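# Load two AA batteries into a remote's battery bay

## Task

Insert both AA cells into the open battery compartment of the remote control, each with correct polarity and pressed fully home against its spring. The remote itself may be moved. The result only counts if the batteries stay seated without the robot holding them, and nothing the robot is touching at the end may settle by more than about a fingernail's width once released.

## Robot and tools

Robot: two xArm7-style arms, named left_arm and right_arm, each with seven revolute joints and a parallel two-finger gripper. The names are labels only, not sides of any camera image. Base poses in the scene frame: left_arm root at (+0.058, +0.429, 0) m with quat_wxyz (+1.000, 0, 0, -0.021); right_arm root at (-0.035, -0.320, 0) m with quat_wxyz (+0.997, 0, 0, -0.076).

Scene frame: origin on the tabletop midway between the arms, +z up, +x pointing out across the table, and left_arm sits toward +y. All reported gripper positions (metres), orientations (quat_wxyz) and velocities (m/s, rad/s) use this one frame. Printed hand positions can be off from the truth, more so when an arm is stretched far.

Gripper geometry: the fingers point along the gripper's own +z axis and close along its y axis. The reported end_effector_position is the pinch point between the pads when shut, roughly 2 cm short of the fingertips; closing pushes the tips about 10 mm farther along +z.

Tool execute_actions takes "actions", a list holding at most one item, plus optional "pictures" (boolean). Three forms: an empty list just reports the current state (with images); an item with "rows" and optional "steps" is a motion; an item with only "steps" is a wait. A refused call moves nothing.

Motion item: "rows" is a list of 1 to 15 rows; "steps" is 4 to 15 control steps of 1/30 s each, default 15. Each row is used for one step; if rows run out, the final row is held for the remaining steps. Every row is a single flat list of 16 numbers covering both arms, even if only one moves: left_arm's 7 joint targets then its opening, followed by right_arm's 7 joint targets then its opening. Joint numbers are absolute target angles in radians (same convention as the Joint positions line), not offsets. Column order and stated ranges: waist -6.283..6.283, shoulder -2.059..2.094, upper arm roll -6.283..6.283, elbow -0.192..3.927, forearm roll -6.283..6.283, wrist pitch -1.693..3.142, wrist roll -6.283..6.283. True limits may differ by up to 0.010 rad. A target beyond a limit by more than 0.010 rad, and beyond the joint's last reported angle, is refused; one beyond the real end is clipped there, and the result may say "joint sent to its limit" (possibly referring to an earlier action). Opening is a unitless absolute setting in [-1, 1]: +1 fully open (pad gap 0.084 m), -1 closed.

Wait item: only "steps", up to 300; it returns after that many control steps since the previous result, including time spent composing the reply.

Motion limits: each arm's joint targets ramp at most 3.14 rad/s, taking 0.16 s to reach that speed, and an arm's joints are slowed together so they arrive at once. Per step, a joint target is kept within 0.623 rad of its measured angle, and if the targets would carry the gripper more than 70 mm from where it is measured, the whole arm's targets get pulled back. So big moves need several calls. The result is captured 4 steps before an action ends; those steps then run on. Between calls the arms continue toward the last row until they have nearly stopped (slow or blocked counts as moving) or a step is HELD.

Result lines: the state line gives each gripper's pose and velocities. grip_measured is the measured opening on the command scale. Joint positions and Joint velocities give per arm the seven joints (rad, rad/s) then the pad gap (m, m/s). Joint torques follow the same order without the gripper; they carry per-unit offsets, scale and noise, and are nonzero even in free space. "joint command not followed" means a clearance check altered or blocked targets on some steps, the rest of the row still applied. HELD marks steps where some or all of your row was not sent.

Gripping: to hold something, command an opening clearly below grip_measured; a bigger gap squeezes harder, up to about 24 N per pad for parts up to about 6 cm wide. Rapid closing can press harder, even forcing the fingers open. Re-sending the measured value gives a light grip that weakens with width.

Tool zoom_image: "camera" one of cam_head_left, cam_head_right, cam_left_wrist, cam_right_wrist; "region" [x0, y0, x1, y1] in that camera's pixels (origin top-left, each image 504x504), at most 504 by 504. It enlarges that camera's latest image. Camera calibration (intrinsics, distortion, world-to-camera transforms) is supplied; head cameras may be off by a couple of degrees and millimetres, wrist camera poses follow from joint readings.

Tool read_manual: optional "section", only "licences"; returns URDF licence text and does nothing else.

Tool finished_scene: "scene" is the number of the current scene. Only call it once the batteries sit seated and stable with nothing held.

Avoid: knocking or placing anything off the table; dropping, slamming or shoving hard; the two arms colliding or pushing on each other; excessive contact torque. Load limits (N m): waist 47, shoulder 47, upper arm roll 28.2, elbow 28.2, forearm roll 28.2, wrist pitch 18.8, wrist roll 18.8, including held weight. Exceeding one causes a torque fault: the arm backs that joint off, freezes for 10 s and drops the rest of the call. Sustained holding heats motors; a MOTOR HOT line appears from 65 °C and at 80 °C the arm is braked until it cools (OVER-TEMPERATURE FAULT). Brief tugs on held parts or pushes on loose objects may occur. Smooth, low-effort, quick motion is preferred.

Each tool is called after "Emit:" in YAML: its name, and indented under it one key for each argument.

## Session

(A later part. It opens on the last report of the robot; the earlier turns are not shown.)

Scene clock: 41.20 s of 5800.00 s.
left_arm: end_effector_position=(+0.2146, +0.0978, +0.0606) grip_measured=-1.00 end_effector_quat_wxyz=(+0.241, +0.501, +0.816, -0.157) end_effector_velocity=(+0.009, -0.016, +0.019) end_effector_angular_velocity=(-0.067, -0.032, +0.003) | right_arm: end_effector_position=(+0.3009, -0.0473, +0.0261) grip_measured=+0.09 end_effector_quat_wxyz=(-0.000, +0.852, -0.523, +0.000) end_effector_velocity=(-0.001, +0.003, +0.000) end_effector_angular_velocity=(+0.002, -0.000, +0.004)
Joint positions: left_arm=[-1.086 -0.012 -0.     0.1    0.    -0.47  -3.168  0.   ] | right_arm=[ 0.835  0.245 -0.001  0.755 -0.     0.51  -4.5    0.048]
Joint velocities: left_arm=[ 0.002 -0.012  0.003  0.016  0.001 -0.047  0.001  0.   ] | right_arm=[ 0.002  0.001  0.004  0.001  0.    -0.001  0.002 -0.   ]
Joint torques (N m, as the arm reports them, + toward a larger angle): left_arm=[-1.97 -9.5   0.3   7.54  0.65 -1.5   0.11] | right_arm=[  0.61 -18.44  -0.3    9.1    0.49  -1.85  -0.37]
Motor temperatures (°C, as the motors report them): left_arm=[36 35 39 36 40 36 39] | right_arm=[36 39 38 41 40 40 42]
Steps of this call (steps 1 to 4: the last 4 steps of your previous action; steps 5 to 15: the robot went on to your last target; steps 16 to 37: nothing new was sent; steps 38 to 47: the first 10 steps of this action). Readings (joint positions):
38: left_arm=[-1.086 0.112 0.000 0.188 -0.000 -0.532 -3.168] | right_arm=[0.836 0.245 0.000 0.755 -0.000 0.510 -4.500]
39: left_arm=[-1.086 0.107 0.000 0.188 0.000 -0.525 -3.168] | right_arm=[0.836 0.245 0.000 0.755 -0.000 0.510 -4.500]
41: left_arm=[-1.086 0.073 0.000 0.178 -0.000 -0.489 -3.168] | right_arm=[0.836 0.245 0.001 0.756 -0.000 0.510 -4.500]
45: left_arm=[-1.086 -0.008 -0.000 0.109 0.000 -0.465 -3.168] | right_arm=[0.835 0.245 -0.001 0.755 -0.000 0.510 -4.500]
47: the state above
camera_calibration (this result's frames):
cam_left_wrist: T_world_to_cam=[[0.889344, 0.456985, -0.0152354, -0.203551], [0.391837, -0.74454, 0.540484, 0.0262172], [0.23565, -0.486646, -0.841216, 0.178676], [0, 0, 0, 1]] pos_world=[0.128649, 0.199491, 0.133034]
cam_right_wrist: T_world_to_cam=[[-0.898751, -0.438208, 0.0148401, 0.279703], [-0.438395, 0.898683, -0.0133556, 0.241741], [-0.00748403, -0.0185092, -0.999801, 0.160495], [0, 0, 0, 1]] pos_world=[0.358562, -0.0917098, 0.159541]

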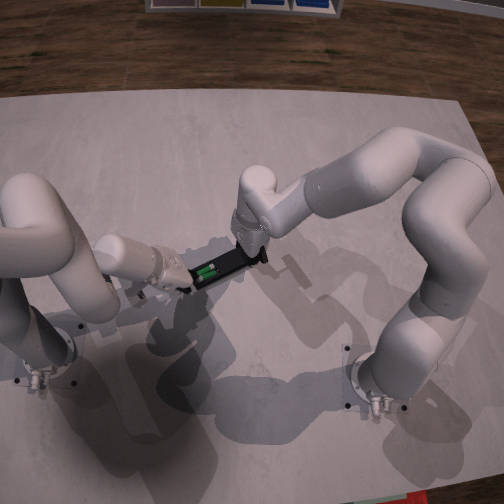

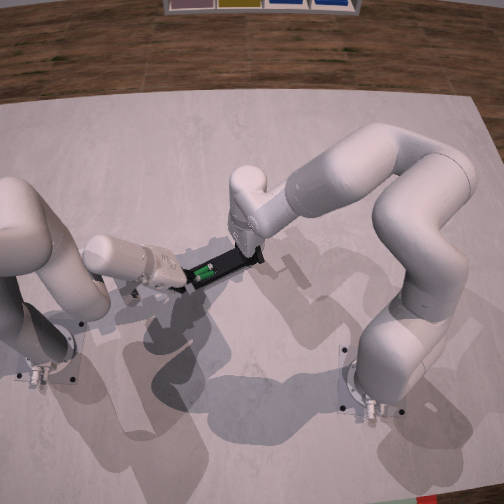

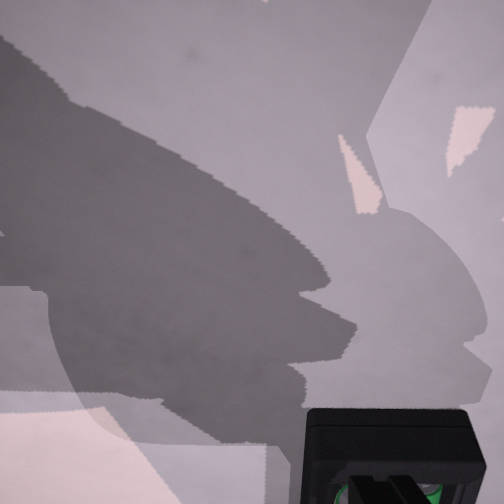

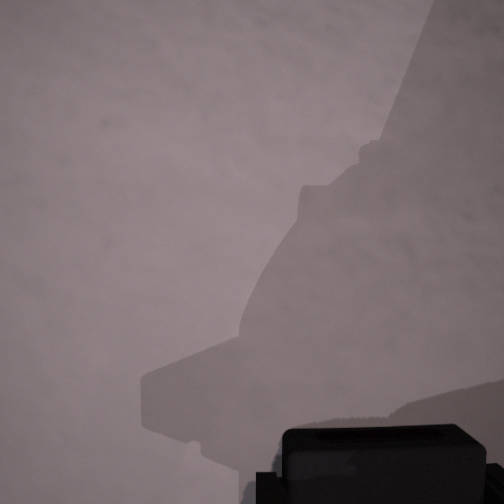

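Emit:
execute_actions:
  actions:
    - {"rows":[[-1.086,-0.0161,0,0.1084,0,-0.4755,-3.168,-1,0.8355,0.245,0,0.7553,0,0.5103,-4.4997,-0.5],[-1.086,0.002,0,0.115,0,-0.487,-3.168,-1,0.8355,0.245,0,0.7553,0,0.5103,-4.4997,-0.5],[-1.086,0.02,0,0.122,0,-0.498,-3.168,-1,0.8355,0.245,0,0.7553,0,0.5103,-4.4997,-0.5],[-1.086,0.037,0,0.1285,0,-0.5085,-3.168,-1,0.8355,0.245,0,0.7553,0,0.5103,-4.4997,-0.5],[-1.086,0.0543,0,0.1351,0,-0.5192,-3.168,-1,0.8355,0.245,0,0.7553,0,0.5103,-4.4997,-0.5],[-1.086,0.063,0,0.139,0,-0.524,-3.168,-1,0.8355,0.245,0,0.7553,0,0.5103,-4.4997,-0.5],[-1.086,0.072,0,0.1427,0,-0.5296,-3.168,-1,0.8355,0.245,0,0.7553,0,0.5103,-4.4997,-0.5],[-1.086,0.081,0,0.1465,0,-0.5348,-3.168,-1,0.8355,0.245,0,0.7553,0,0.5103,-4.4997,-0.5],[-1.086,0.0905,0,0.1504,0,-0.5401,-3.168,-1,0.8355,0.245,0,0.7553,0,0.5103,-4.4997,-0.5],[-1.086,0.0995,0,0.1542,0,-0.5453,-3.168,-1,0.8355,0.245,0,0.7553,0,0.5103,-4.4997,-0.5],[-1.086,0.1085,0,0.158,0,-0.5505,-3.168,-1,0.8355,0.245,0,0.7553,0,0.5103,-4.4997,-0.5]],"steps":15}
  pictures: true

Scene clock: 42.00 s of 5800.00 s.
left_arm: end_effector_position=(+0.2212, +0.0842, +0.0520) grip_measured=-1.00 end_effector_quat_wxyz=(+0.247, +0.500, +0.814, -0.161) end_effector_velocity=(+0.011, -0.024, -0.033) end_effector_angular_velocity=(-0.013, -0.007, -0.004) | right_arm: end_effector_position=(+0.3004, -0.0468, +0.0260) grip_measured=+0.09 end_effector_quat_wxyz=(-0.000, +0.852, -0.523, +0.000) end_effector_velocity=(-0.000, -0.002, -0.001) end_effector_angular_velocity=(-0.004, +0.003, -0.002)
Joint positions: left_arm=[-1.086  0.09   0.     0.15   0.    -0.54  -3.168  0.   ] | right_arm=[ 0.835  0.245 -0.     0.755 -0.     0.51  -4.5    0.048]
Joint velocities: left_arm=[-0.001  0.265 -0.001  0.111  0.001 -0.168  0.001  0.   ] | right_arm=[-0.001  0.001 -0.003 -0.002 -0.002  0.003  0.001  0.   ]
Joint torques (N m, as the arm reports them, + toward a larger angle): left_arm=[ -2.   -10.05   0.1    5.42   0.49  -1.31   0.05] | right_arm=[  0.52 -18.59  -0.19   9.1    0.54  -1.78  -0.44]
Motor temperatures (°C, as the motors report them): left_arm=[36 35 39 36 40 36 39] | right_arm=[36 39 38 41 40 40 42]
Steps of this call (steps 1 to 4: the last 4 steps of your previous action; steps 5 to 13: the robot went on to your last target; steps 14 to 24: the first 11 steps of this action). Readings (joint positions):
14: left_arm=[-1.086 -0.016 0.000 0.108 0.000 -0.475 -3.168] | right_arm=[0.835 0.245 -0.000 0.755 0.000 0.510 -4.500]
15: left_arm=[-1.086 -0.016 0.000 0.108 -0.000 -0.476 -3.168] | right_arm=[0.835 0.245 -0.000 0.755 0.000 0.510 -4.500]
17: left_arm=[-1.086 0.001 -0.000 0.115 0.000 -0.487 -3.168] | right_arm=[0.835 0.245 -0.000 0.755 0.000 0.510 -4.500]
21: left_arm=[-1.086 0.062 0.000 0.138 -0.000 -0.522 -3.168] | right_arm=[0.835 0.245 -0.000 0.755 0.000 0.510 -4.500]
24: the state above
camera_calibration (this result's frames):
cam_left_wrist: T_world_to_cam=[[0.889355, 0.456945, -0.0157832, -0.203257], [0.387988, -0.73598, 0.554796, 0.0176012], [0.241895, -0.499534, -0.831837, 0.162507], [0, 0, 0, 1]] pos_world=[0.134629, 0.187009, 0.122206]
cam_right_wrist: T_world_to_cam=[[-0.89829, -0.439145, 0.01507, 0.27934], [-0.439334, 0.898229, -0.0130822, 0.241351], [-0.00779135, -0.0183724, -0.999801, 0.160521], [0, 0, 0, 1]] pos_world=[0.358213, -0.0911684, 0.159436]

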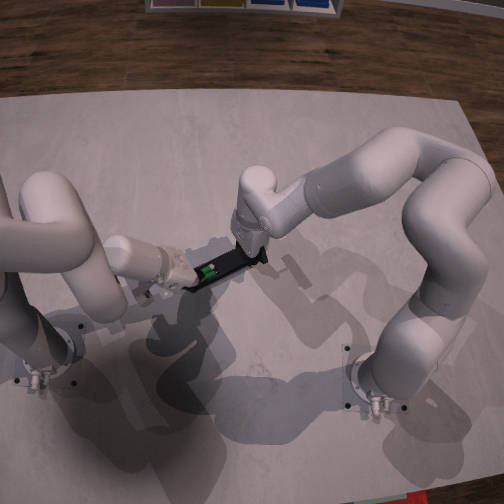

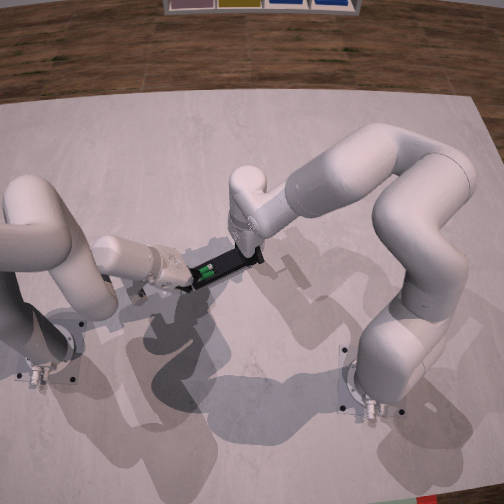

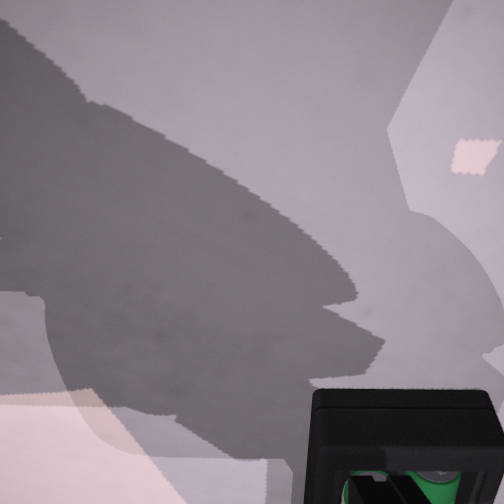

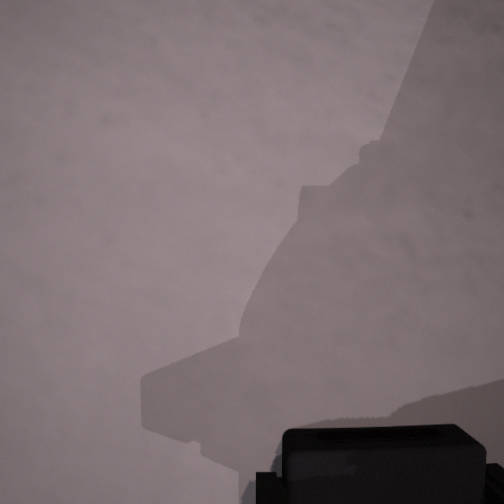

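Little load so far; continue to C then D.

Emit:
execute_actions:
  actions:
    - {"rows":[[-1.086,0.1145,0,0.1605,0,-0.554,-3.168,-1,0.8355,0.245,0,0.7553,0,0.5103,-4.4997,-0.5],[-1.086,0.1205,0,0.163,0,-0.5575,-3.168,-1,0.8355,0.245,0,0.7553,0,0.5103,-4.4997,-0.5],[-1.086,0.1255,0,0.1657,0,-0.5598,-3.168,-1,0.8355,0.245,0,0.7553,0,0.5103,-4.4997,-0.5],[-1.086,0.1255,0,0.1657,0,-0.5598,-3.168,-1,0.8355,0.245,0,0.7553,0,0.5103,-4.4997,-0.5],[-1.086,0.128,0,0.171,0,-0.557,-3.168,-1,0.8355,0.245,0,0.7553,0,0.5103,-4.4997,-0.5],[-1.086,0.130,0,0.176,0,-0.554,-3.168,-1,0.8355,0.245,0,0.7553,0,0.5103,-4.4997,-0.5]],"steps":12}
  pictures: true

Scene clock: 42.47 s of 5800.00 s.
left_arm: end_effector_position=(+0.2235, +0.0793, +0.0468) grip_measured=-1.00 end_effector_quat_wxyz=(+0.247, +0.500, +0.814, -0.161) end_effector_velocity=(+0.008, -0.020, +0.004) end_effector_angular_velocity=(-0.011, -0.005, -0.005) | right_arm: end_effector_position=(+0.3005, -0.0472, +0.0259) grip_measured=+0.09 end_effector_quat_wxyz=(+0.000, +0.852, -0.523, +0.000) end_effector_velocity=(+0.002, -0.005, -0.000) end_effector_angular_velocity=(-0.004, +0.001, -0.007)
Joint positions: left_arm=[-1.086  0.13   0.     0.173 -0.    -0.554 -3.168  0.   ] | right_arm=[ 0.835  0.245 -0.001  0.755 -0.     0.511 -4.5    0.048]
Joint velocities: left_arm=[-0.002  0.025 -0.002  0.061  0.001  0.025  0.     0.   ] | right_arm=[-0.003 -0.001 -0.007 -0.002 -0.001  0.002 -0.002 -0.   ]
Joint torques (N m, as the arm reports them, + toward a larger angle): left_arm=[ -2.17 -11.39   0.12   5.76   0.57  -1.57   0.05] | right_arm=[  2.41 -18.55   1.75   9.52   0.66  -2.33  -0.27]
Motor temperatures (°C, as the motors report them): left_arm=[36 35 39 36 40 36 39] | right_arm=[36 39 38 41 40 40 42]
Steps of this call (steps 1 to 4: the last 4 steps of your previous action; steps 5 to 6: the robot went on to your last target; steps 7 to 14: the first 8 steps of this action). Readings (joint positions):
7: left_arm=[-1.086 0.108 -0.000 0.158 -0.000 -0.551 -3.168] | right_arm=[0.835 0.245 -0.000 0.755 -0.000 0.510 -4.500]
8: left_arm=[-1.086 0.110 -0.000 0.159 -0.000 -0.552 -3.168] | right_arm=[0.835 0.245 -0.000 0.755 -0.000 0.510 -4.500]
10: left_arm=[-1.086 0.120 0.000 0.163 -0.000 -0.557 -3.168] | right_arm=[0.835 0.245 -0.000 0.755 -0.000 0.510 -4.500]
14: the state above
camera_calibration (this result's frames):
cam_left_wrist: T_world_to_cam=[[0.889309, 0.457036, -0.0157287, -0.203194], [0.388428, -0.736763, 0.553447, 0.0159957], [0.241357, -0.498295, -0.832736, 0.155242], [0, 0, 0, 1]] pos_world=[0.137021, 0.182008, 0.117226]
cam_right_wrist: T_world_to_cam=[[-0.898552, -0.438596, 0.015445, 0.279365], [-0.438795, 0.898488, -0.0133613, 0.241613], [-0.00801692, -0.018783, -0.999791, 0.160476], [0, 0, 0, 1]] pos_world=[0.358329, -0.0915436, 0.159356]

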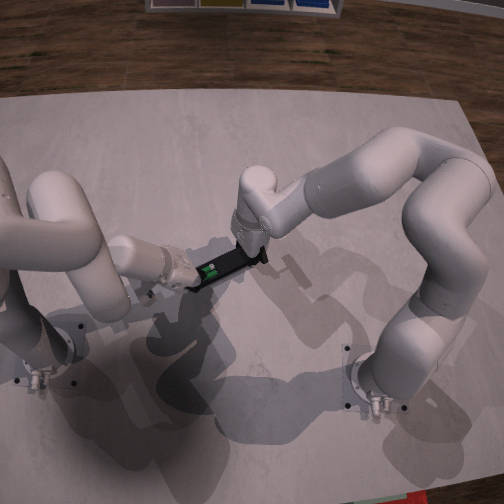

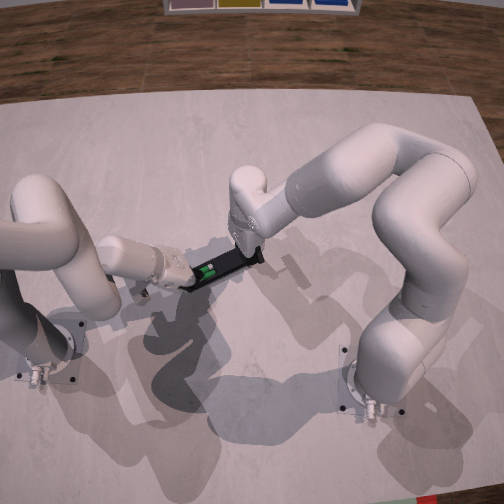

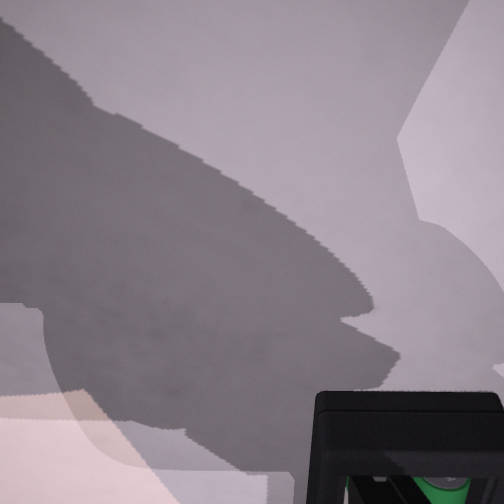

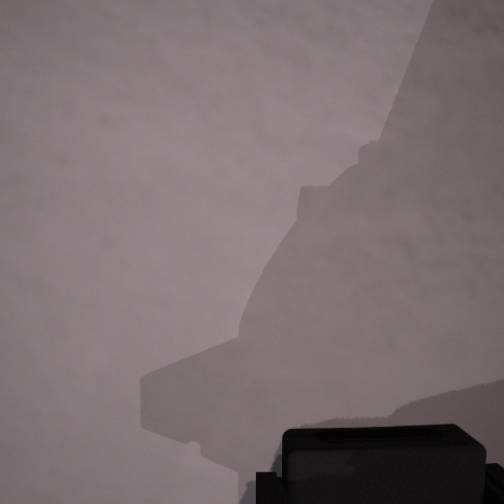

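Emit:
execute_actions:
  actions:
    - {"rows":[[-1.086,0.132,0,0.180,0,-0.552,-3.168,-1,0.8355,0.245,0,0.7553,0,0.5103,-4.4997,-0.5],[-1.086,0.134,0,0.184,0,-0.550,-3.168,-1,0.8355,0.245,0,0.7553,0,0.5103,-4.4997,-0.5],[-1.086,0.136,0,0.188,0,-0.548,-3.168,-1,0.8355,0.245,0,0.7553,0,0.5103,-4.4997,-0.5],[-1.086,0.1385,0,0.1922,0,-0.5463,-3.168,-1,0.8355,0.245,0,0.7553,0,0.5103,-4.4997,-0.5]],"steps":11}
  pictures: true

Scene clock: 42.87 s of 5800.00 s.
left_arm: end_effector_position=(+0.2268, +0.0725, +0.0484) grip_measured=-1.00 end_effector_quat_wxyz=(+0.249, +0.500, +0.814, -0.162) end_effector_velocity=(+0.003, -0.011, +0.002) end_effector_angular_velocity=(-0.007, -0.003, -0.005) | right_arm: end_effector_position=(+0.3003, -0.0464, +0.0261) grip_measured=+0.09 end_effector_quat_wxyz=(-0.000, +0.853, -0.523, -0.000) end_effector_velocity=(-0.006, +0.016, +0.003) end_effector_angular_velocity=(+0.014, -0.007, +0.033)
Joint positions: left_arm=[-1.086  0.138  0.     0.194 -0.    -0.547 -3.168  0.   ] | right_arm=[ 0.836  0.245  0.001  0.755  0.     0.51  -4.5    0.048]
Joint velocities: left_arm=[-0.001  0.012 -0.002  0.031  0.001  0.012  0.001  0.   ] | right_arm=[ 0.012 -0.001  0.024  0.007  0.001 -0.005  0.001 -0.   ]
Joint torques (N m, as the arm reports them, + toward a larger angle): left_arm=[ -2.22 -10.78   0.15   4.35   0.44  -1.21   0.15] | right_arm=[  0.8  -18.71  -0.07   9.24   0.41  -1.9   -0.35]
Motor temperatures (°C, as the motors report them): left_arm=[36 35 39 36 40 36 39] | right_arm=[36 39 38 41 40 40 42]
Steps of this call (steps 1 to 4: the last 4 steps of your previous action; step 5: the robot went on to your last target; steps 6 to 12: the first 7 steps of this action). Readings (joint positions):
6: left_arm=[-1.086 0.130 0.000 0.175 -0.000 -0.553 -3.168] | right_arm=[0.835 0.245 -0.001 0.755 -0.000 0.511 -4.500]
7: left_arm=[-1.086 0.131 0.000 0.177 -0.000 -0.553 -3.168] | right_arm=[0.835 0.245 -0.001 0.755 -0.000 0.511 -4.500]
9: left_arm=[-1.086 0.134 -0.000 0.184 0.000 -0.550 -3.168] | right_arm=[0.835 0.245 -0.000 0.755 -0.000 0.510 -4.500]
12: the state above
camera_calibration (this result's frames):
cam_left_wrist: T_world_to_cam=[[0.889302, 0.457043, -0.015893, -0.202964], [0.387142, -0.73388, 0.558158, 0.00869688], [0.243439, -0.502525, -0.829582, 0.152076], [0, 0, 0, 1]] pos_world=[0.140108, 0.175568, 0.11808]
cam_right_wrist: T_world_to_cam=[[-0.897989, -0.439769, 0.0147959, 0.279251], [-0.439951, 0.897931, -0.0127815, 0.241077], [-0.00766476, -0.0179871, -0.999809, 0.160539], [0, 0, 0, 1]] pos_world=[0.358057, -0.090777, 0.159458]

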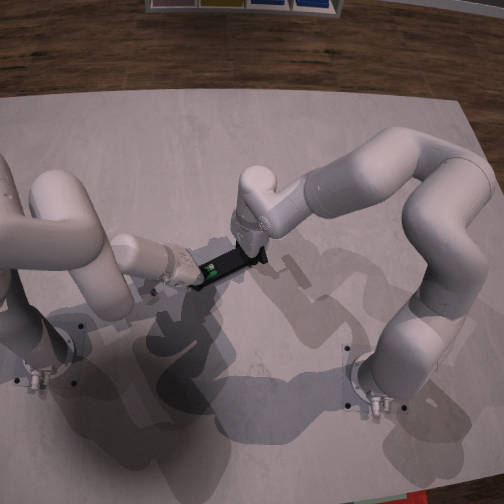

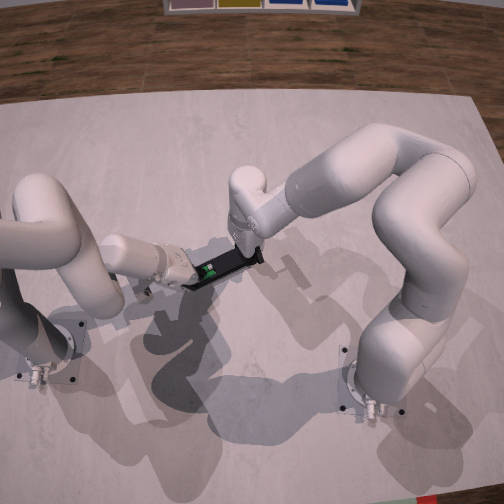

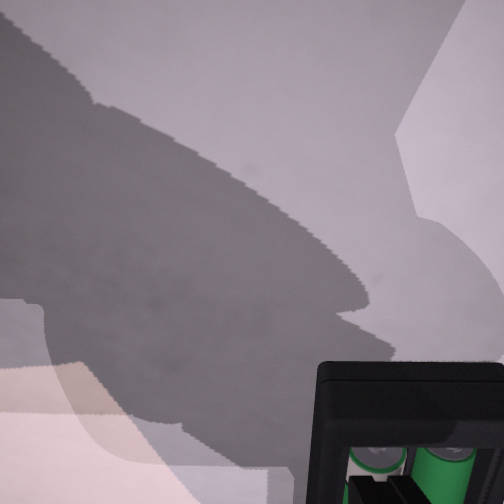

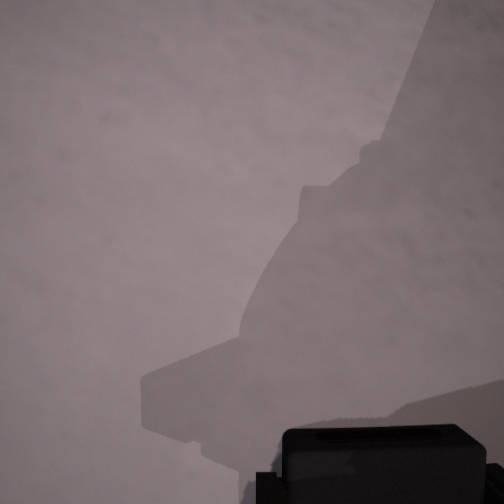

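Emit:
execute_actions:
  actions:
    - {"rows":[[-1.086,0.143,0,0.193,0,-0.550,-3.168,-1,0.8355,0.245,0,0.7553,0,0.5103,-4.4997,-0.5],[-1.086,0.148,0,0.1936,0,-0.554,-3.168,-1,0.8355,0.245,0,0.7553,0,0.5103,-4.4997,-0.5],[-1.086,0.152,0,0.194,0,-0.558,-3.168,-1,0.8355,0.245,0,0.7553,0,0.5103,-4.4997,-0.5],[-1.086,0.152,0,0.194,0,-0.558,-3.168,-1,0.8355,0.245,0,0.7553,0,0.5103,-4.4997,-0.5],[-1.086,0.152,0,0.194,0,-0.558,-3.168,-1,0.8355,0.245,0,0.7553,0,0.5103,-4.4997,-0.5],[-1.086,0.12,0,0.195,0,-0.52,-3.168,-1,0.8355,0.245,0,0.7553,0,0.5103,-4.4997,-0.5],[-1.08,0.09,0,0.205,0,-0.46,-3.162,-0.9,0.8355,0.245,0,0.7553,0,0.5103,-4.4997,-0.5],[-1.07,0.06,0,0.225,0,-0.38,-3.152,-0.8,0.8355,0.245,0,0.7553,0,0.5103,-4.4997,-0.5],[-1.063,0.045,0,0.25,0,-0.31,-3.145,-0.74,0.8355,0.245,0,0.7553,0,0.5103,-4.4997,-0.5],[-1.063,0.05,0,0.258,0,-0.295,-3.145,-0.74,0.8355,0.245,0,0.7553,0,0.5103,-4.4997,-0.5],[-1.063,0.0582,0,0.259,0,-0.2992,-3.145,-0.74,0.8355,0.245,0,0.7553,0,0.5103,-4.4997,-0.5]],"steps":15}

Emit:
execute_actions:
  actions:
    - {"rows":[[-1.063,0.0582,0,0.259,0,-0.2992,-3.145,-0.74,0.8355,0.245,0,0.7553,0,0.5103,-4.4997,-0.5]],"steps":8}
  pictures: true

Scene clock: 43.60 s of 5800.00 s.
left_arm: end_effector_position=(+0.2299, +0.0756, +0.0494) grip_measured=-0.76 end_effector_quat_wxyz=(+0.221, +0.506, +0.822, -0.140) end_effector_velocity=(+0.114, -0.059, +0.070) end_effector_angular_velocity=(+0.456, +0.125, +0.049) | right_arm: end_effector_position=(+0.3009, -0.0471, +0.0261) grip_measured=+0.09 end_effector_quat_wxyz=(-0.000, +0.852, -0.523, +0.000) end_effector_velocity=(+0.002, -0.001, +0.000) end_effector_angular_velocity=(+0.001, -0.001, -0.008)
Joint positions: left_arm=[-1.074  0.072 -0.001  0.218  0.    -0.384 -3.155  0.011] | right_arm=[ 0.835  0.245 -0.001  0.756 -0.     0.51  -4.5    0.048]
Joint velocities: left_arm=[ 0.185 -0.476  0.009  0.512 -0.002  1.453  0.171  0.001] | right_arm=[-0.002  0.001 -0.003  0.001  0.002 -0.001  0.001 -0.   ]
Joint torques (N m, as the arm reports them, + toward a larger angle): left_arm=[-1.68 -7.5   0.64  8.48  0.43 -2.16  0.16] | right_arm=[  0.73 -18.57  -0.28   9.09   0.45  -1.84  -0.42]
Motor temperatures (°C, as the motors report them): left_arm=[36 35 39 36 40 36 39] | right_arm=[36 39 38 41 40 40 42]
Steps of this call (steps 1 to 4: the last 4 steps of your previous action; steps 5 to 11: the robot went on to your last target; steps 12 to 22: the first 11 steps of this action). Readings (joint positions):
12: left_arm=[-1.086 0.138 0.000 0.193 -0.000 -0.547 -3.168] | right_arm=[0.836 0.245 0.001 0.755 0.000 0.510 -4.500]
13: left_arm=[-1.086 0.140 0.000 0.193 -0.000 -0.549 -3.168] | right_arm=[0.836 0.245 0.001 0.755 0.000 0.510 -4.500]
15: left_arm=[-1.086 0.147 0.000 0.195 -0.000 -0.556 -3.168] | right_arm=[0.836 0.245 0.000 0.755 0.000 0.510 -4.500]
19: left_arm=[-1.086 0.131 0.000 0.196 0.000 -0.527 -3.168] | right_arm=[0.836 0.245 0.000 0.755 -0.000 0.510 -4.500]
22: the state above

Scene clock: 43.87 s of 5800.00 s.
left_arm: end_effector_position=(+0.2373, +0.0713, +0.0510) grip_measured=-0.76 end_effector_quat_wxyz=(+0.209, +0.507, +0.826, -0.129) end_effector_velocity=(+0.000, -0.002, +0.002) end_effector_angular_velocity=(-0.005, -0.002, +0.000) | right_arm: end_effector_position=(+0.3006, -0.0469, +0.0261) grip_measured=+0.09 end_effector_quat_wxyz=(-0.000, +0.852, -0.523, +0.000) end_effector_velocity=(-0.001, +0.000, -0.001) end_effector_angular_velocity=(-0.001, +0.001, +0.003)
Joint positions: left_arm=[-1.063  0.059 -0.     0.257  0.    -0.299 -3.145  0.011] | right_arm=[ 0.835  0.245 -0.     0.755 -0.     0.51  -4.5    0.048]
Joint velocities: left_arm=[-0.001 -0.001 -0.001  0.002 -0.001 -0.001 -0.001  0.   ] | right_arm=[ 0.001  0.001  0.001 -0.001 -0.001  0.     0.     0.   ]
Joint torques (N m, as the arm reports them, + toward a larger angle): left_arm=[ -1.81 -11.45   0.28   7.02   0.71  -1.31   0.15] | right_arm=[  0.33 -18.44  -0.35   9.08   0.36  -1.82  -0.38]
Motor temperatures (°C, as the motors report them): left_arm=[36 35 39 36 40 36 39] | right_arm=[36 39 38 41 40 40 42]
Steps of this call (steps 1 to 4: the last 4 steps of your previous action; steps 5 to 8: the first 4 steps of this action). Readings (joint positions):
5: left_arm=[-1.063 0.058 0.000 0.260 -0.000 -0.300 -3.145] | right_arm=[0.835 0.245 -0.000 0.755 -0.000 0.510 -4.500]
6: left_arm=[-1.063 0.059 0.000 0.258 -0.000 -0.299 -3.145] | right_arm=[0.835 0.245 -0.000 0.755 -0.000 0.510 -4.500]
8: the state above
camera_calibration (this result's frames):
cam_left_wrist: T_world_to_cam=[[0.887654, 0.460508, -0.00154965, -0.21233], [0.407816, -0.784516, 0.467141, 0.00565048], [0.213906, -0.415292, -0.884182, 0.154569], [0, 0, 0, 1]] pos_world=[0.153108, 0.166404, 0.133699]
cam_right_wrist: T_world_to_cam=[[-0.898426, -0.438874, 0.0148555, 0.279499], [-0.439059, 0.898363, -0.0130757, 0.241385], [-0.00760702, -0.01827, -0.999804, 0.160516], [0, 0, 0, 1]] pos_world=[0.358313, -0.0912541, 0.159489]

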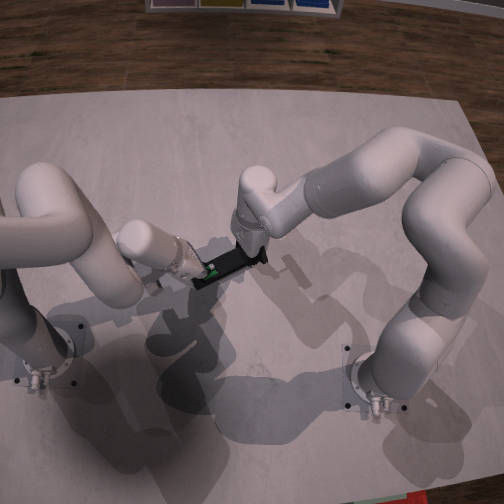

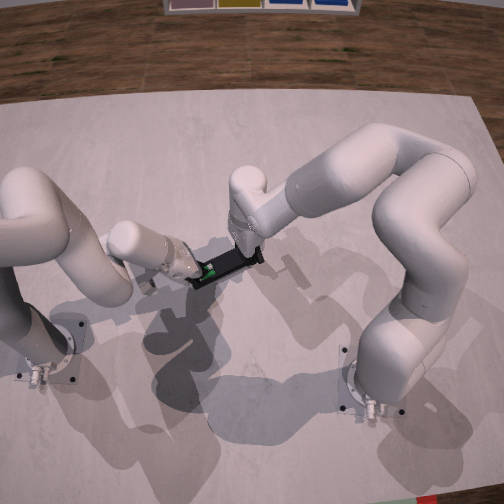

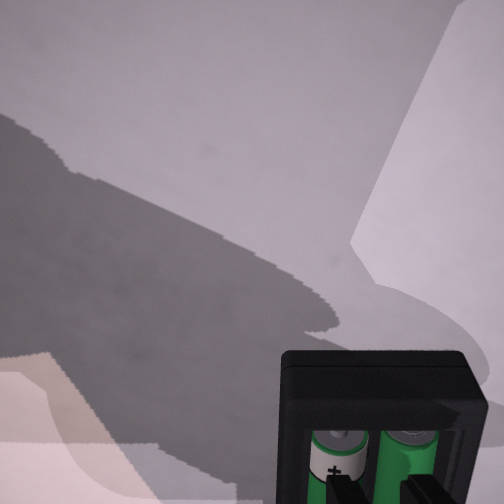

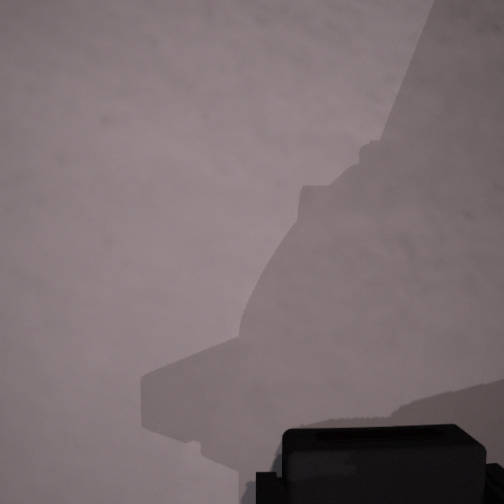

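Emit:
execute_actions:
  actions:
    - {"rows":[[-1.064,0.072,0,0.2605,0,-0.3115,-3.146,-0.76,0.8355,0.245,0,0.7553,0,0.5103,-4.4997,-0.5],[-1.064,0.085,0,0.262,0,-0.323,-3.146,-0.76,0.8355,0.245,0,0.7553,0,0.5103,-4.4997,-0.5],[-1.064,0.097,0,0.2635,0,-0.3335,-3.146,-0.76,0.8355,0.245,0,0.7553,0,0.5103,-4.4997,-0.5],[-1.064,0.1086,0,0.2646,0,-0.344,-3.146,-0.76,0.8355,0.245,0,0.7553,0,0.5103,-4.4997,-0.5],[-1.064,0.1086,0,0.2646,0,-0.344,-3.146,-0.76,0.8355,0.245,0,0.7553,0,0.5103,-4.4997,-0.5],[-1.064,0.1086,0,0.2646,0,-0.344,-3.146,-0.76,0.8355,0.245,0,0.7553,0,0.5103,-4.4997,-0.5],[-1.064,0.1086,0,0.2646,0,-0.344,-3.146,-0.76,0.8355,0.245,0,0.7553,0,0.5103,-4.4997,-0.5],[-1.064,0.075,0,0.262,0,-0.313,-3.146,-0.76,0.8355,0.245,0,0.7553,0,0.5103,-4.4997,-0.5],[-1.064,0.07,0,0.29,0,-0.28,-3.146,-0.76,0.8355,0.245,0,0.7553,0,0.5103,-4.4997,-0.5],[-1.064,0.09,0,0.335,0,-0.255,-3.146,-0.76,0.8355,0.245,0,0.7553,0,0.5103,-4.4997,-0.5],[-1.064,0.115,0,0.375,0,-0.24,-3.146,-0.76,0.8355,0.245,0,0.7553,0,0.5103,-4.4997,-0.5],[-1.064,0.127,0,0.383,0,-0.244,-3.146,-0.76,0.8355,0.245,0,0.7553,0,0.5103,-4.4997,-0.5]],"steps":15}

Emit:
execute_actions:
  actions:
    - {"rows":[[-1.064,0.127,0,0.383,0,-0.244,-3.146,-0.76,0.8355,0.245,0,0.7553,0,0.5103,-4.4997,-0.5],[-1.064,0.14,0,0.384,0,-0.256,-3.146,-0.76,0.8355,0.245,0,0.7553,0,0.5103,-4.4997,-0.5],[-1.064,0.153,0,0.3853,0,-0.2677,-3.146,-0.76,0.8355,0.245,0,0.7553,0,0.5103,-4.4997,-0.5],[-1.064,0.165,0,0.3863,0,-0.2787,-3.146,-0.76,0.8355,0.245,0,0.7553,0,0.5103,-4.4997,-0.5],[-1.064,0.174,0,0.387,0,-0.287,-3.146,-0.76,0.8355,0.245,0,0.7553,0,0.5103,-4.4997,-0.5],[-1.064,0.182,0,0.388,0,-0.294,-3.146,-0.76,0.8355,0.245,0,0.7553,0,0.5103,-4.4997,-0.5]],"steps":15}

Scene clock: 44.77 s of 5800.00 s.
left_arm: end_effector_position=(+0.2390, +0.0674, +0.0478) grip_measured=-0.78 end_effector_quat_wxyz=(+0.206, +0.508, +0.827, -0.128) end_effector_velocity=(+0.062, -0.126, +0.073) end_effector_angular_velocity=(+0.102, +0.052, -0.002) | right_arm: end_effector_position=(+0.3004, -0.0468, +0.0260) grip_measured=+0.09 end_effector_quat_wxyz=(+0.000, +0.852, -0.523, +0.000) end_effector_velocity=(-0.004, +0.010, +0.002) end_effector_angular_velocity=(+0.009, -0.005, +0.020)
Joint positions: left_arm=[-1.064  0.081  0.     0.277 -0.    -0.294 -3.146  0.01 ] | right_arm=[ 0.835  0.245 -0.     0.755 -0.     0.51  -4.5    0.048]
Joint velocities: left_arm=[-0.002 -0.108 -0.001  0.493 -0.001  0.715 -0.001  0.   ] | right_arm=[ 0.008 -0.     0.014  0.003  0.001 -0.006  0.001 -0.   ]
Joint torques (N m, as the arm reports them, + toward a larger angle): left_arm=[-1.69 -8.09  0.37 14.46  0.51 -1.96  0.15] | right_arm=[  0.23 -18.66  -0.59   9.08   0.41  -1.76  -0.35]
Motor temperatures (°C, as the motors report them): left_arm=[36 35 39 36 40 36 39] | right_arm=[36 39 38 41 40 40 42]
Steps of this call (steps 1 to 4: the last 4 steps of your previous action; steps 5 to 15: the robot went on to your last target; step 16: nothing new was sent; steps 17 to 27: the first 11 steps of this action). Readings (joint positions):
17: left_arm=[-1.063 0.058 -0.000 0.259 -0.000 -0.300 -3.145] | right_arm=[0.835 0.245 -0.000 0.755 0.000 0.510 -4.500]
18: left_arm=[-1.063 0.062 0.000 0.260 -0.000 -0.304 -3.145] | right_arm=[0.835 0.245 -0.000 0.755 0.000 0.510 -4.500]
20: left_arm=[-1.064 0.083 -0.000 0.263 0.000 -0.323 -3.146] | right_arm=[0.835 0.245 -0.000 0.755 0.000 0.510 -4.500]
24: left_arm=[-1.064 0.105 -0.000 0.267 0.000 -0.346 -3.146] | right_arm=[0.835 0.245 -0.001 0.755 -0.000 0.511 -4.500]
27: the state above

Scene clock: 45.27 s of 5800.00 s.
left_arm: end_effector_position=(+0.2527, +0.0338, +0.0445) grip_measured=-0.79 end_effector_quat_wxyz=(+0.213, +0.509, +0.823, -0.133) end_effector_velocity=(+0.004, +0.006, -0.003) end_effector_angular_velocity=(+0.007, +0.003, +0.015) | right_arm: end_effector_position=(+0.3018, -0.0480, +0.0259) grip_measured=+0.09 end_effector_quat_wxyz=(-0.000, +0.851, -0.525, +0.000) end_effector_velocity=(-0.000, +0.001, +0.000) end_effector_angular_velocity=(+0.001, -0.000, +0.002)
Joint positions: left_arm=[-1.066  0.179 -0.004  0.391  0.001 -0.296 -3.146  0.009] | right_arm=[ 0.834  0.246 -0.003  0.756  0.     0.509 -4.499  0.048]
Joint velocities: left_arm=[ 0.005  0.004  0.009 -0.005 -0.001 -0.001 -0.001 -0.   ] | right_arm=[-0.001 -0.     0.002  0.001 -0.001  0.001 -0.    -0.   ]
Joint torques (N m, as the arm reports them, + toward a larger angle): left_arm=[ 3.95 -7.44  4.63  3.43 -0.58  0.75  0.2 ] | right_arm=[  4.97 -20.39   4.04   8.72   0.13  -0.94  -0.9 ]
Motor temperatures (°C, as the motors report them): left_arm=[36 35 39 36 40 36 39] | right_arm=[36 39 38 41 40 40 42]
Steps of this call (steps 1 to 4: the last 4 steps of your previous action; steps 5 to 15: the first 11 steps of this action). Readings (joint positions):
5: left_arm=[-1.064 0.126 0.000 0.385 -0.000 -0.245 -3.146] | right_arm=[0.836 0.245 0.000 0.755 -0.000 0.510 -4.500]
6: left_arm=[-1.064 0.128 0.000 0.384 -0.000 -0.244 -3.146] | right_arm=[0.836 0.245 0.000 0.755 -0.000 0.510 -4.500]
8: left_arm=[-1.064 0.141 0.000 0.383 -0.000 -0.257 -3.146] | right_arm=[0.836 0.245 0.000 0.755 -0.000 0.510 -4.500]
12: left_arm=[-1.065 0.174 -0.002 0.390 0.001 -0.294 -3.146] | right_arm=[0.835 0.245 -0.002 0.755 0.000 0.510 -4.499]
15: the state above

Emit:
execute_actions:
  actions:
    - {"rows":[[-1.064,0.165,0,0.388,0,-0.277,-3.146,-0.76,0.8355,0.245,0,0.7553,0,0.5103,-4.4997,-0.5],[-1.064,0.14,0,0.389,0,-0.251,-3.146,-0.76,0.8355,0.245,0,0.7553,0,0.5103,-4.4997,-0.5],[-1.064,0.10,0,0.39,0,-0.21,-3.146,-0.76,0.8355,0.245,0,0.7553,0,0.5103,-4.4997,-0.5],[-1.064,0.06,0,0.395,0,-0.165,-3.146,-0.76,0.8355,0.245,0,0.7553,0,0.5103,-4.4997,-0.5],[-1.064,0.02,0,0.40,0,-0.12,-3.146,-0.76,0.8355,0.245,0,0.7553,0,0.5103,-4.4997,-0.5],[-1.064,-0.02,0,0.41,0,-0.07,-3.146,-0.76,0.8355,0.245,0,0.7553,0,0.5103,-4.4997,-0.5]],"steps":15}
  pictures: true

Scene clock: 45.83 s of 5800.00 s.
left_arm: end_effector_position=(+0.2604, +0.0281, +0.0994) grip_measured=-0.78 end_effector_quat_wxyz=(+0.213, +0.505, +0.826, -0.132) end_effector_velocity=(-0.019, +0.009, -0.008) end_effector_angular_velocity=(+0.065, +0.031, -0.031) | right_arm: end_effector_position=(+0.2994, -0.0459, +0.0261) grip_measured=+0.09 end_effector_quat_wxyz=(+0.000, +0.853, -0.521, -0.000) end_effector_velocity=(+0.009, -0.008, +0.000) end_effector_angular_velocity=(+0.000, -0.006, -0.030)
Joint positions: left_arm=[-1.063 -0.021  0.002  0.412 -0.001 -0.073 -3.146  0.01 ] | right_arm=[ 0.837  0.244  0.002  0.755 -0.     0.511 -4.5    0.048]
Joint velocities: left_arm=[-0.01  -0.03  -0.019 -0.011  0.004  0.09  -0.001  0.   ] | right_arm=[-0.008  0.003 -0.017  0.003  0.002 -0.004  0.004  0.   ]
Joint torques (N m, as the arm reports them, + toward a larger angle): left_arm=[-1.38 -8.12  0.66  6.29  0.53 -1.11  0.15] | right_arm=[  0.15 -18.02  -0.11   8.85   0.37  -1.69  -0.26]
Motor temperatures (°C, as the motors report them): left_arm=[36 35 40 36 40 36 39] | right_arm=[36 39 38 41 40 40 42]
Steps of this call (steps 1 to 4: the last 4 steps of your previous action; steps 5 to 6: the robot went on to your last target; steps 7 to 17: the first 11 steps of this action). Readings (joint positions):
7: left_arm=[-1.065 0.180 -0.002 0.390 0.001 -0.295 -3.146] | right_arm=[0.834 0.245 -0.002 0.756 0.000 0.509 -4.499]
8: left_arm=[-1.065 0.175 -0.002 0.390 0.001 -0.289 -3.146] | right_arm=[0.835 0.245 -0.002 0.756 0.000 0.509 -4.499]
10: left_arm=[-1.064 0.146 0.001 0.386 -0.000 -0.250 -3.146] | right_arm=[0.836 0.244 0.001 0.757 0.000 0.510 -4.500]
14: left_arm=[-1.061 0.019 0.005 0.397 -0.001 -0.109 -3.146] | right_arm=[0.838 0.244 0.004 0.754 -0.000 0.512 -4.501]
17: the state above
camera_calibration (this result's frames):
cam_left_wrist: T_world_to_cam=[[0.885782, 0.464094, -0.00240608, -0.212416], [0.409422, -0.77897, 0.474953, -0.0616315], [0.218549, -0.42169, -0.880008, 0.173102], [0, 0, 0, 1]] pos_world=[0.175556, 0.123567, 0.181092]
cam_right_wrist: T_world_to_cam=[[-0.896712, -0.442336, 0.0156739, 0.278143], [-0.442534, 0.89666, -0.0128209, 0.241], [-0.00838301, -0.0184329, -0.999795, 0.1608], [0, 0, 0, 1]] pos_world=[0.357413, -0.0900985, 0.159497]

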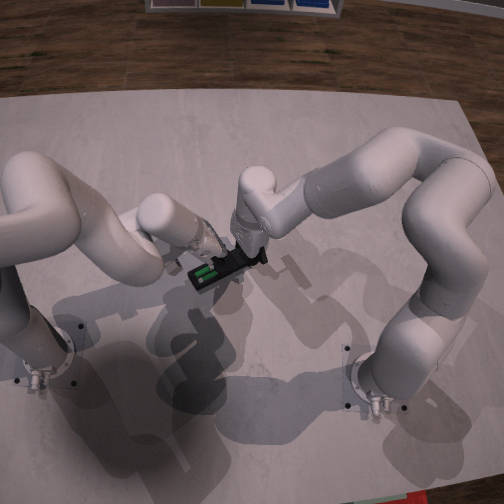

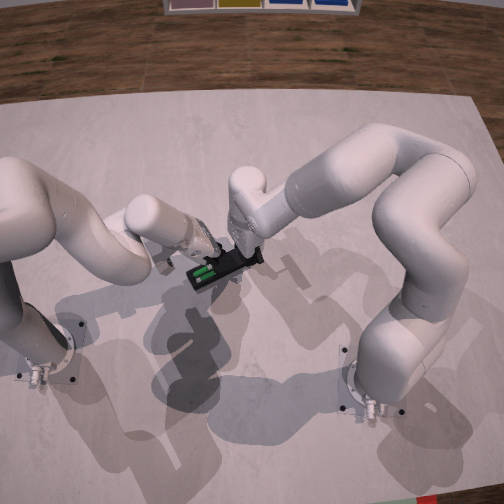

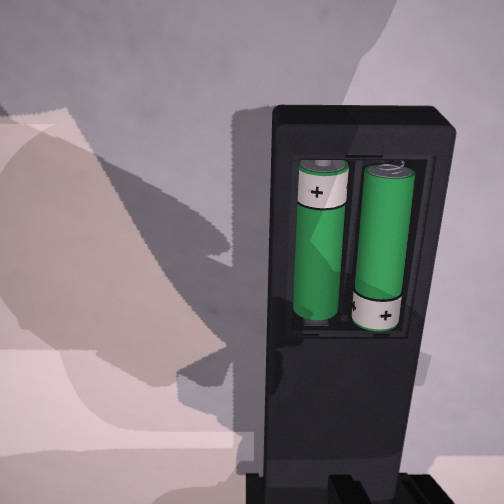

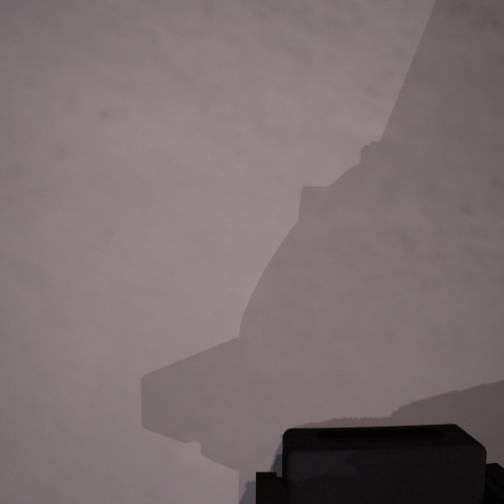

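Emit:
zoom_image:
  camera: "cam_left_wrist"
  region: [260,130,460,360]

Region (260, 130, 460, 360) of cam_left_wrist's 504x504 image, scaled by 2.191, with more detail than that image has; it fills the left 438 columns of this view, and the rest is white.

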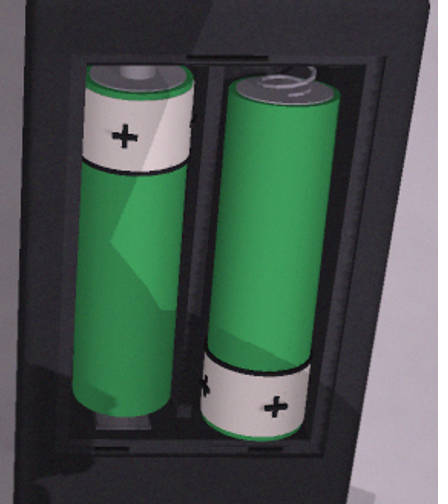

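Emit:
execute_actions:
  actions:
    - {"rows":[[-1.055,0.01,0,0.40,0,-0.11,-3.137,-0.9,0.8355,0.245,0,0.7553,0,0.5103,-4.4997,-0.5],[-1.046,0.05,0,0.39,0,-0.16,-3.128,-1,0.8355,0.245,0,0.7553,0,0.5103,-4.4997,-0.5],[-1.042,0.0888,0,0.3795,0,-0.2093,-3.124,-1,0.8355,0.245,0,0.7553,0,0.5103,-4.4997,-0.5],[-1.042,0.11,0,0.381,0,-0.229,-3.124,-1,0.8355,0.245,0,0.7553,0,0.5103,-4.4997,-0.5],[-1.042,0.127,0,0.383,0,-0.244,-3.124,-1,0.8355,0.245,0,0.7553,0,0.5103,-4.4997,-0.5],[-1.042,0.138,0,0.384,0,-0.254,-3.124,-1,0.8355,0.245,0,0.7553,0,0.5103,-4.4997,-0.5],[-1.042,0.148,0,0.385,0,-0.263,-3.124,-1,0.8355,0.245,0,0.7553,0,0.5103,-4.4997,-0.5]],"steps":15}
  pictures: true

Scene clock: 47.63 s of 5800.00 s.
left_arm: end_effector_position=(+0.2626, +0.0422, +0.0491) grip_measured=-1.00 end_effector_quat_wxyz=(+0.212, +0.507, +0.826, -0.125) end_effector_velocity=(+0.010, -0.036, +0.033) end_effector_angular_velocity=(-0.098, -0.051, -0.019) | right_arm: end_effector_position=(+0.3004, -0.0471, +0.0259) grip_measured=+0.09 end_effector_quat_wxyz=(+0.000, +0.852, -0.523, -0.000) end_effector_velocity=(-0.000, +0.000, -0.000) end_effector_angular_velocity=(-0.000, +0.001, +0.001)
Joint positions: left_arm=[-1.042  0.149  0.     0.384 -0.    -0.261 -3.124  0.   ] | right_arm=[ 0.835  0.245 -0.     0.755 -0.     0.51  -4.5    0.048]
Joint velocities: left_arm=[-0.006 -0.017 -0.011  0.05   0.001 -0.043  0.002  0.   ] | right_arm=[ 0.     0.     0.001  0.     0.     0.001 -0.     0.   ]
Joint torques (N m, as the arm reports them, + toward a larger angle): left_arm=[ -2.02 -12.89   0.05   6.6    0.77  -1.31   0.11] | right_arm=[  0.26 -18.31  -0.56   8.93   0.24  -1.7   -0.33]
Motor temperatures (°C, as the motors report them): left_arm=[36 35 40 36 40 36 39] | right_arm=[36 39 38 41 40 40 42]
Steps of this call (steps 1 to 4: the last 4 steps of your previous action; steps 5 to 15: the robot went on to your last target; steps 16 to 43: nothing new was sent; steps 44 to 54: the first 11 steps of this action). Readings (joint positions):
44: left_arm=[-1.064 -0.020 -0.000 0.410 0.000 -0.070 -3.146] | right_arm=[0.836 0.245 0.000 0.755 0.000 0.510 -4.500]
45: left_arm=[-1.063 -0.016 -0.000 0.409 0.000 -0.079 -3.144] | right_arm=[0.836 0.245 0.000 0.755 0.000 0.510 -4.500]
47: left_arm=[-1.053 0.024 -0.001 0.400 0.000 -0.136 -3.134] | right_arm=[0.836 0.245 0.000 0.755 0.000 0.510 -4.500]
51: left_arm=[-1.041 0.136 0.001 0.379 -0.000 -0.244 -3.124] | right_arm=[0.836 0.245 0.000 0.755 0.000 0.510 -4.500]
54: the state above
camera_calibration (this result's frames):
cam_left_wrist: T_world_to_cam=[[0.886075, 0.463463, 0.00849247, -0.221585], [0.406319, -0.785381, 0.466992, -0.0261534], [0.223104, -0.41034, -0.884221, 0.132853], [0, 0, 0, 1]] pos_world=[0.177327, 0.136671, 0.131567]
cam_right_wrist: T_world_to_cam=[[-0.898438, -0.438829, 0.0154315, 0.279285], [-0.439026, 0.898376, -0.0132617, 0.241502], [-0.00804373, -0.0186896, -0.999793, 0.160466], [0, 0, 0, 1]] pos_world=[0.358237, -0.0914026, 0.159326]

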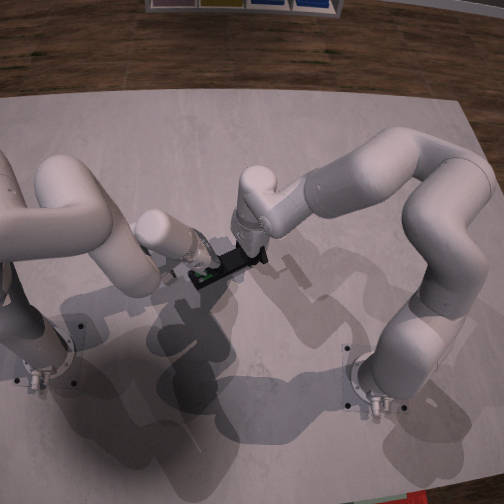

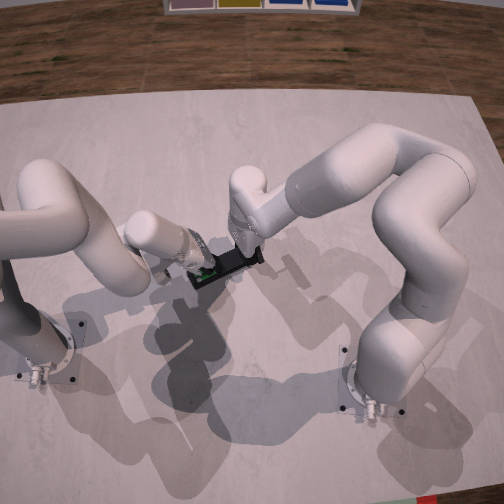

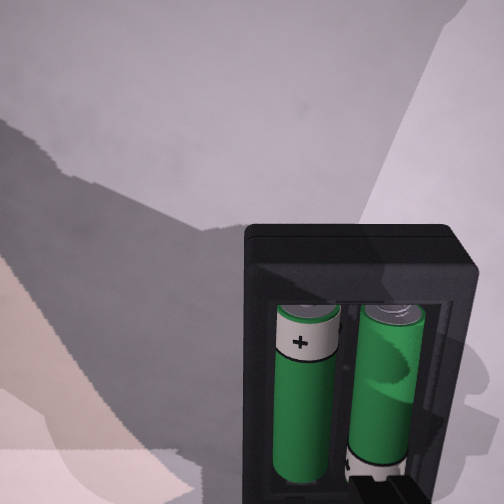

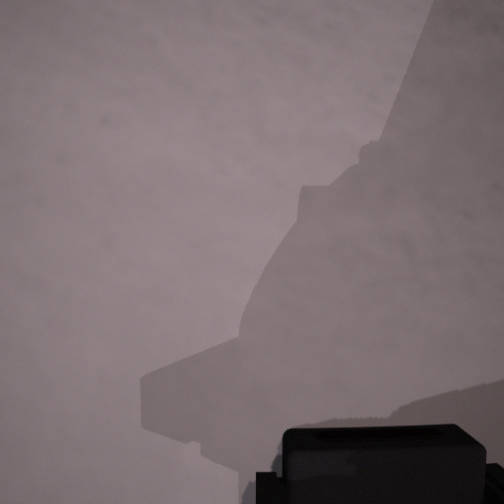

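Emit:
execute_actions:
  actions: []

Scene clock: 48.27 s of 5800.00 s.
left_arm: end_effector_position=(+0.2628, +0.0413, +0.0501) grip_measured=-1.00 end_effector_quat_wxyz=(+0.213, +0.507, +0.826, -0.126) end_effector_velocity=(-0.000, -0.000, +0.000) end_effector_angular_velocity=(-0.001, +0.000, +0.000) | right_arm: end_effector_position=(+0.3005, -0.0468, +0.0260) grip_measured=+0.09 end_effector_quat_wxyz=(-0.000, +0.852, -0.523, +0.000) end_effector_velocity=(+0.000, +0.001, +0.000) end_effector_angular_velocity=(+0.001, -0.001, +0.000)
Joint positions: left_arm=[-1.042  0.148 -0.     0.385  0.    -0.263 -3.124  0.   ] | right_arm=[ 0.835  0.245 -0.     0.755  0.     0.51  -4.5    0.048]
Joint velocities: left_arm=[-0.001  0.    -0.     0.001  0.    -0.    -0.001  0.   ] | right_arm=[ 0.001 -0.     0.     0.001 -0.    -0.     0.001 -0.   ]
Joint torques (N m, as the arm reports them, + toward a larger angle): left_arm=[ -1.87 -12.9    0.14   7.25   0.64  -1.37   0.05] | right_arm=[  0.56 -18.19  -0.18   8.9    0.43  -1.67  -0.29]
Motor temperatures (°C, as the motors report them): left_arm=[36 35 39 36 40 36 39] | right_arm=[36 39 38 41 40 40 42]
Kept back: nothing.
Steps of this call (steps 1 to 4: the last 4 steps of your previous action; steps 5 to 15: the robot went on to your last target; steps 16 to 19: nothing new was sent). Readings (joint positions):
1: left_arm=[-1.042 0.148 -0.000 0.385 0.000 -0.262 -3.124] | right_arm=[0.835 0.245 -0.000 0.755 -0.000 0.510 -4.500]
2: left_arm=[-1.042 0.147 -0.000 0.386 0.000 -0.263 -3.124] | right_arm=[0.835 0.245 -0.000 0.755 -0.000 0.510 -4.500]
4: left_arm=[-1.042 0.147 -0.000 0.386 0.000 -0.263 -3.124] | right_arm=[0.835 0.245 -0.000 0.755 -0.000 0.510 -4.500]
8: left_arm=[-1.042 0.147 -0.000 0.385 0.000 -0.263 -3.124] | right_arm=[0.835 0.245 -0.000 0.755 -0.000 0.510 -4.500]
19: the state above
All arms were judged still, so your last target was given up. Only a new action makes them travel on or press farther. Fingers that are still opening or closing keep moving.
camera_calibration (this result's frames):
cam_left_wrist: T_world_to_cam=[[0.886335, 0.462967, 0.00850182, -0.221412], [0.405123, -0.784227, 0.469961, -0.0272972], [0.224244, -0.413099, -0.882646, 0.133024], [0, 0, 0, 1]] pos_world=[0.177475, 0.136051, 0.132124]
cam_right_wrist: T_world_to_cam=[[-0.898331, -0.43906, 0.0150598, 0.279368], [-0.43925, 0.89827, -0.0130814, 0.241353], [-0.0077842, -0.0183664, -0.999801, 0.160514], [0, 0, 0, 1]] pos_world=[0.358229, -0.0911927, 0.159432]

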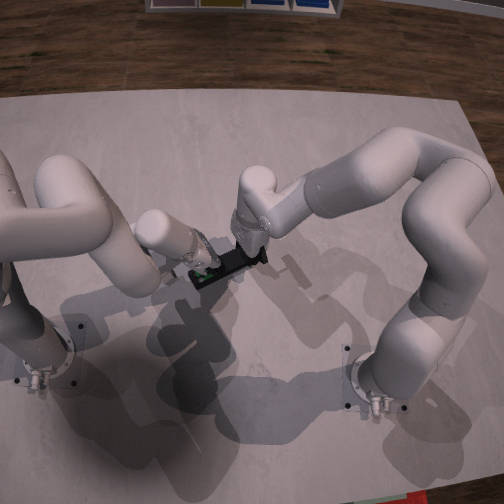

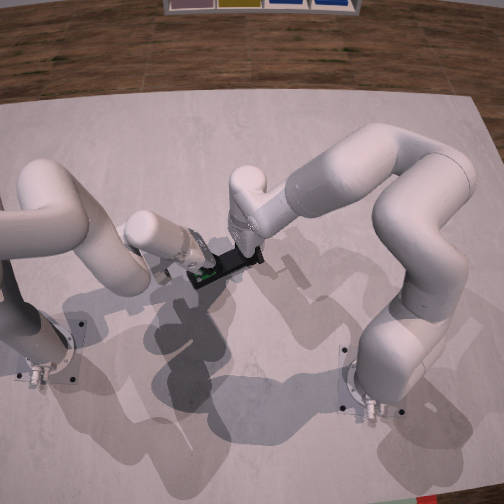

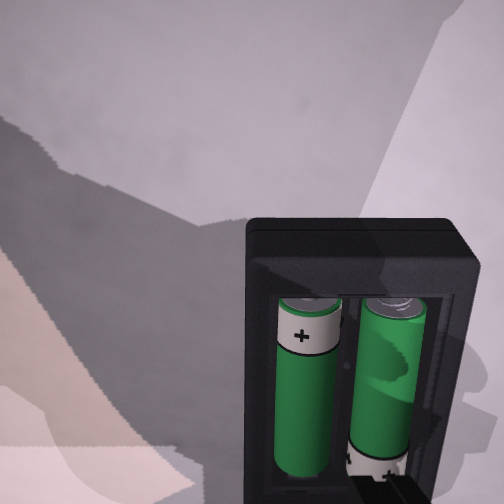

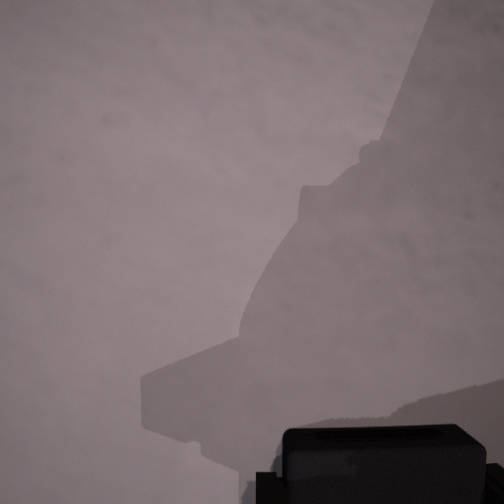

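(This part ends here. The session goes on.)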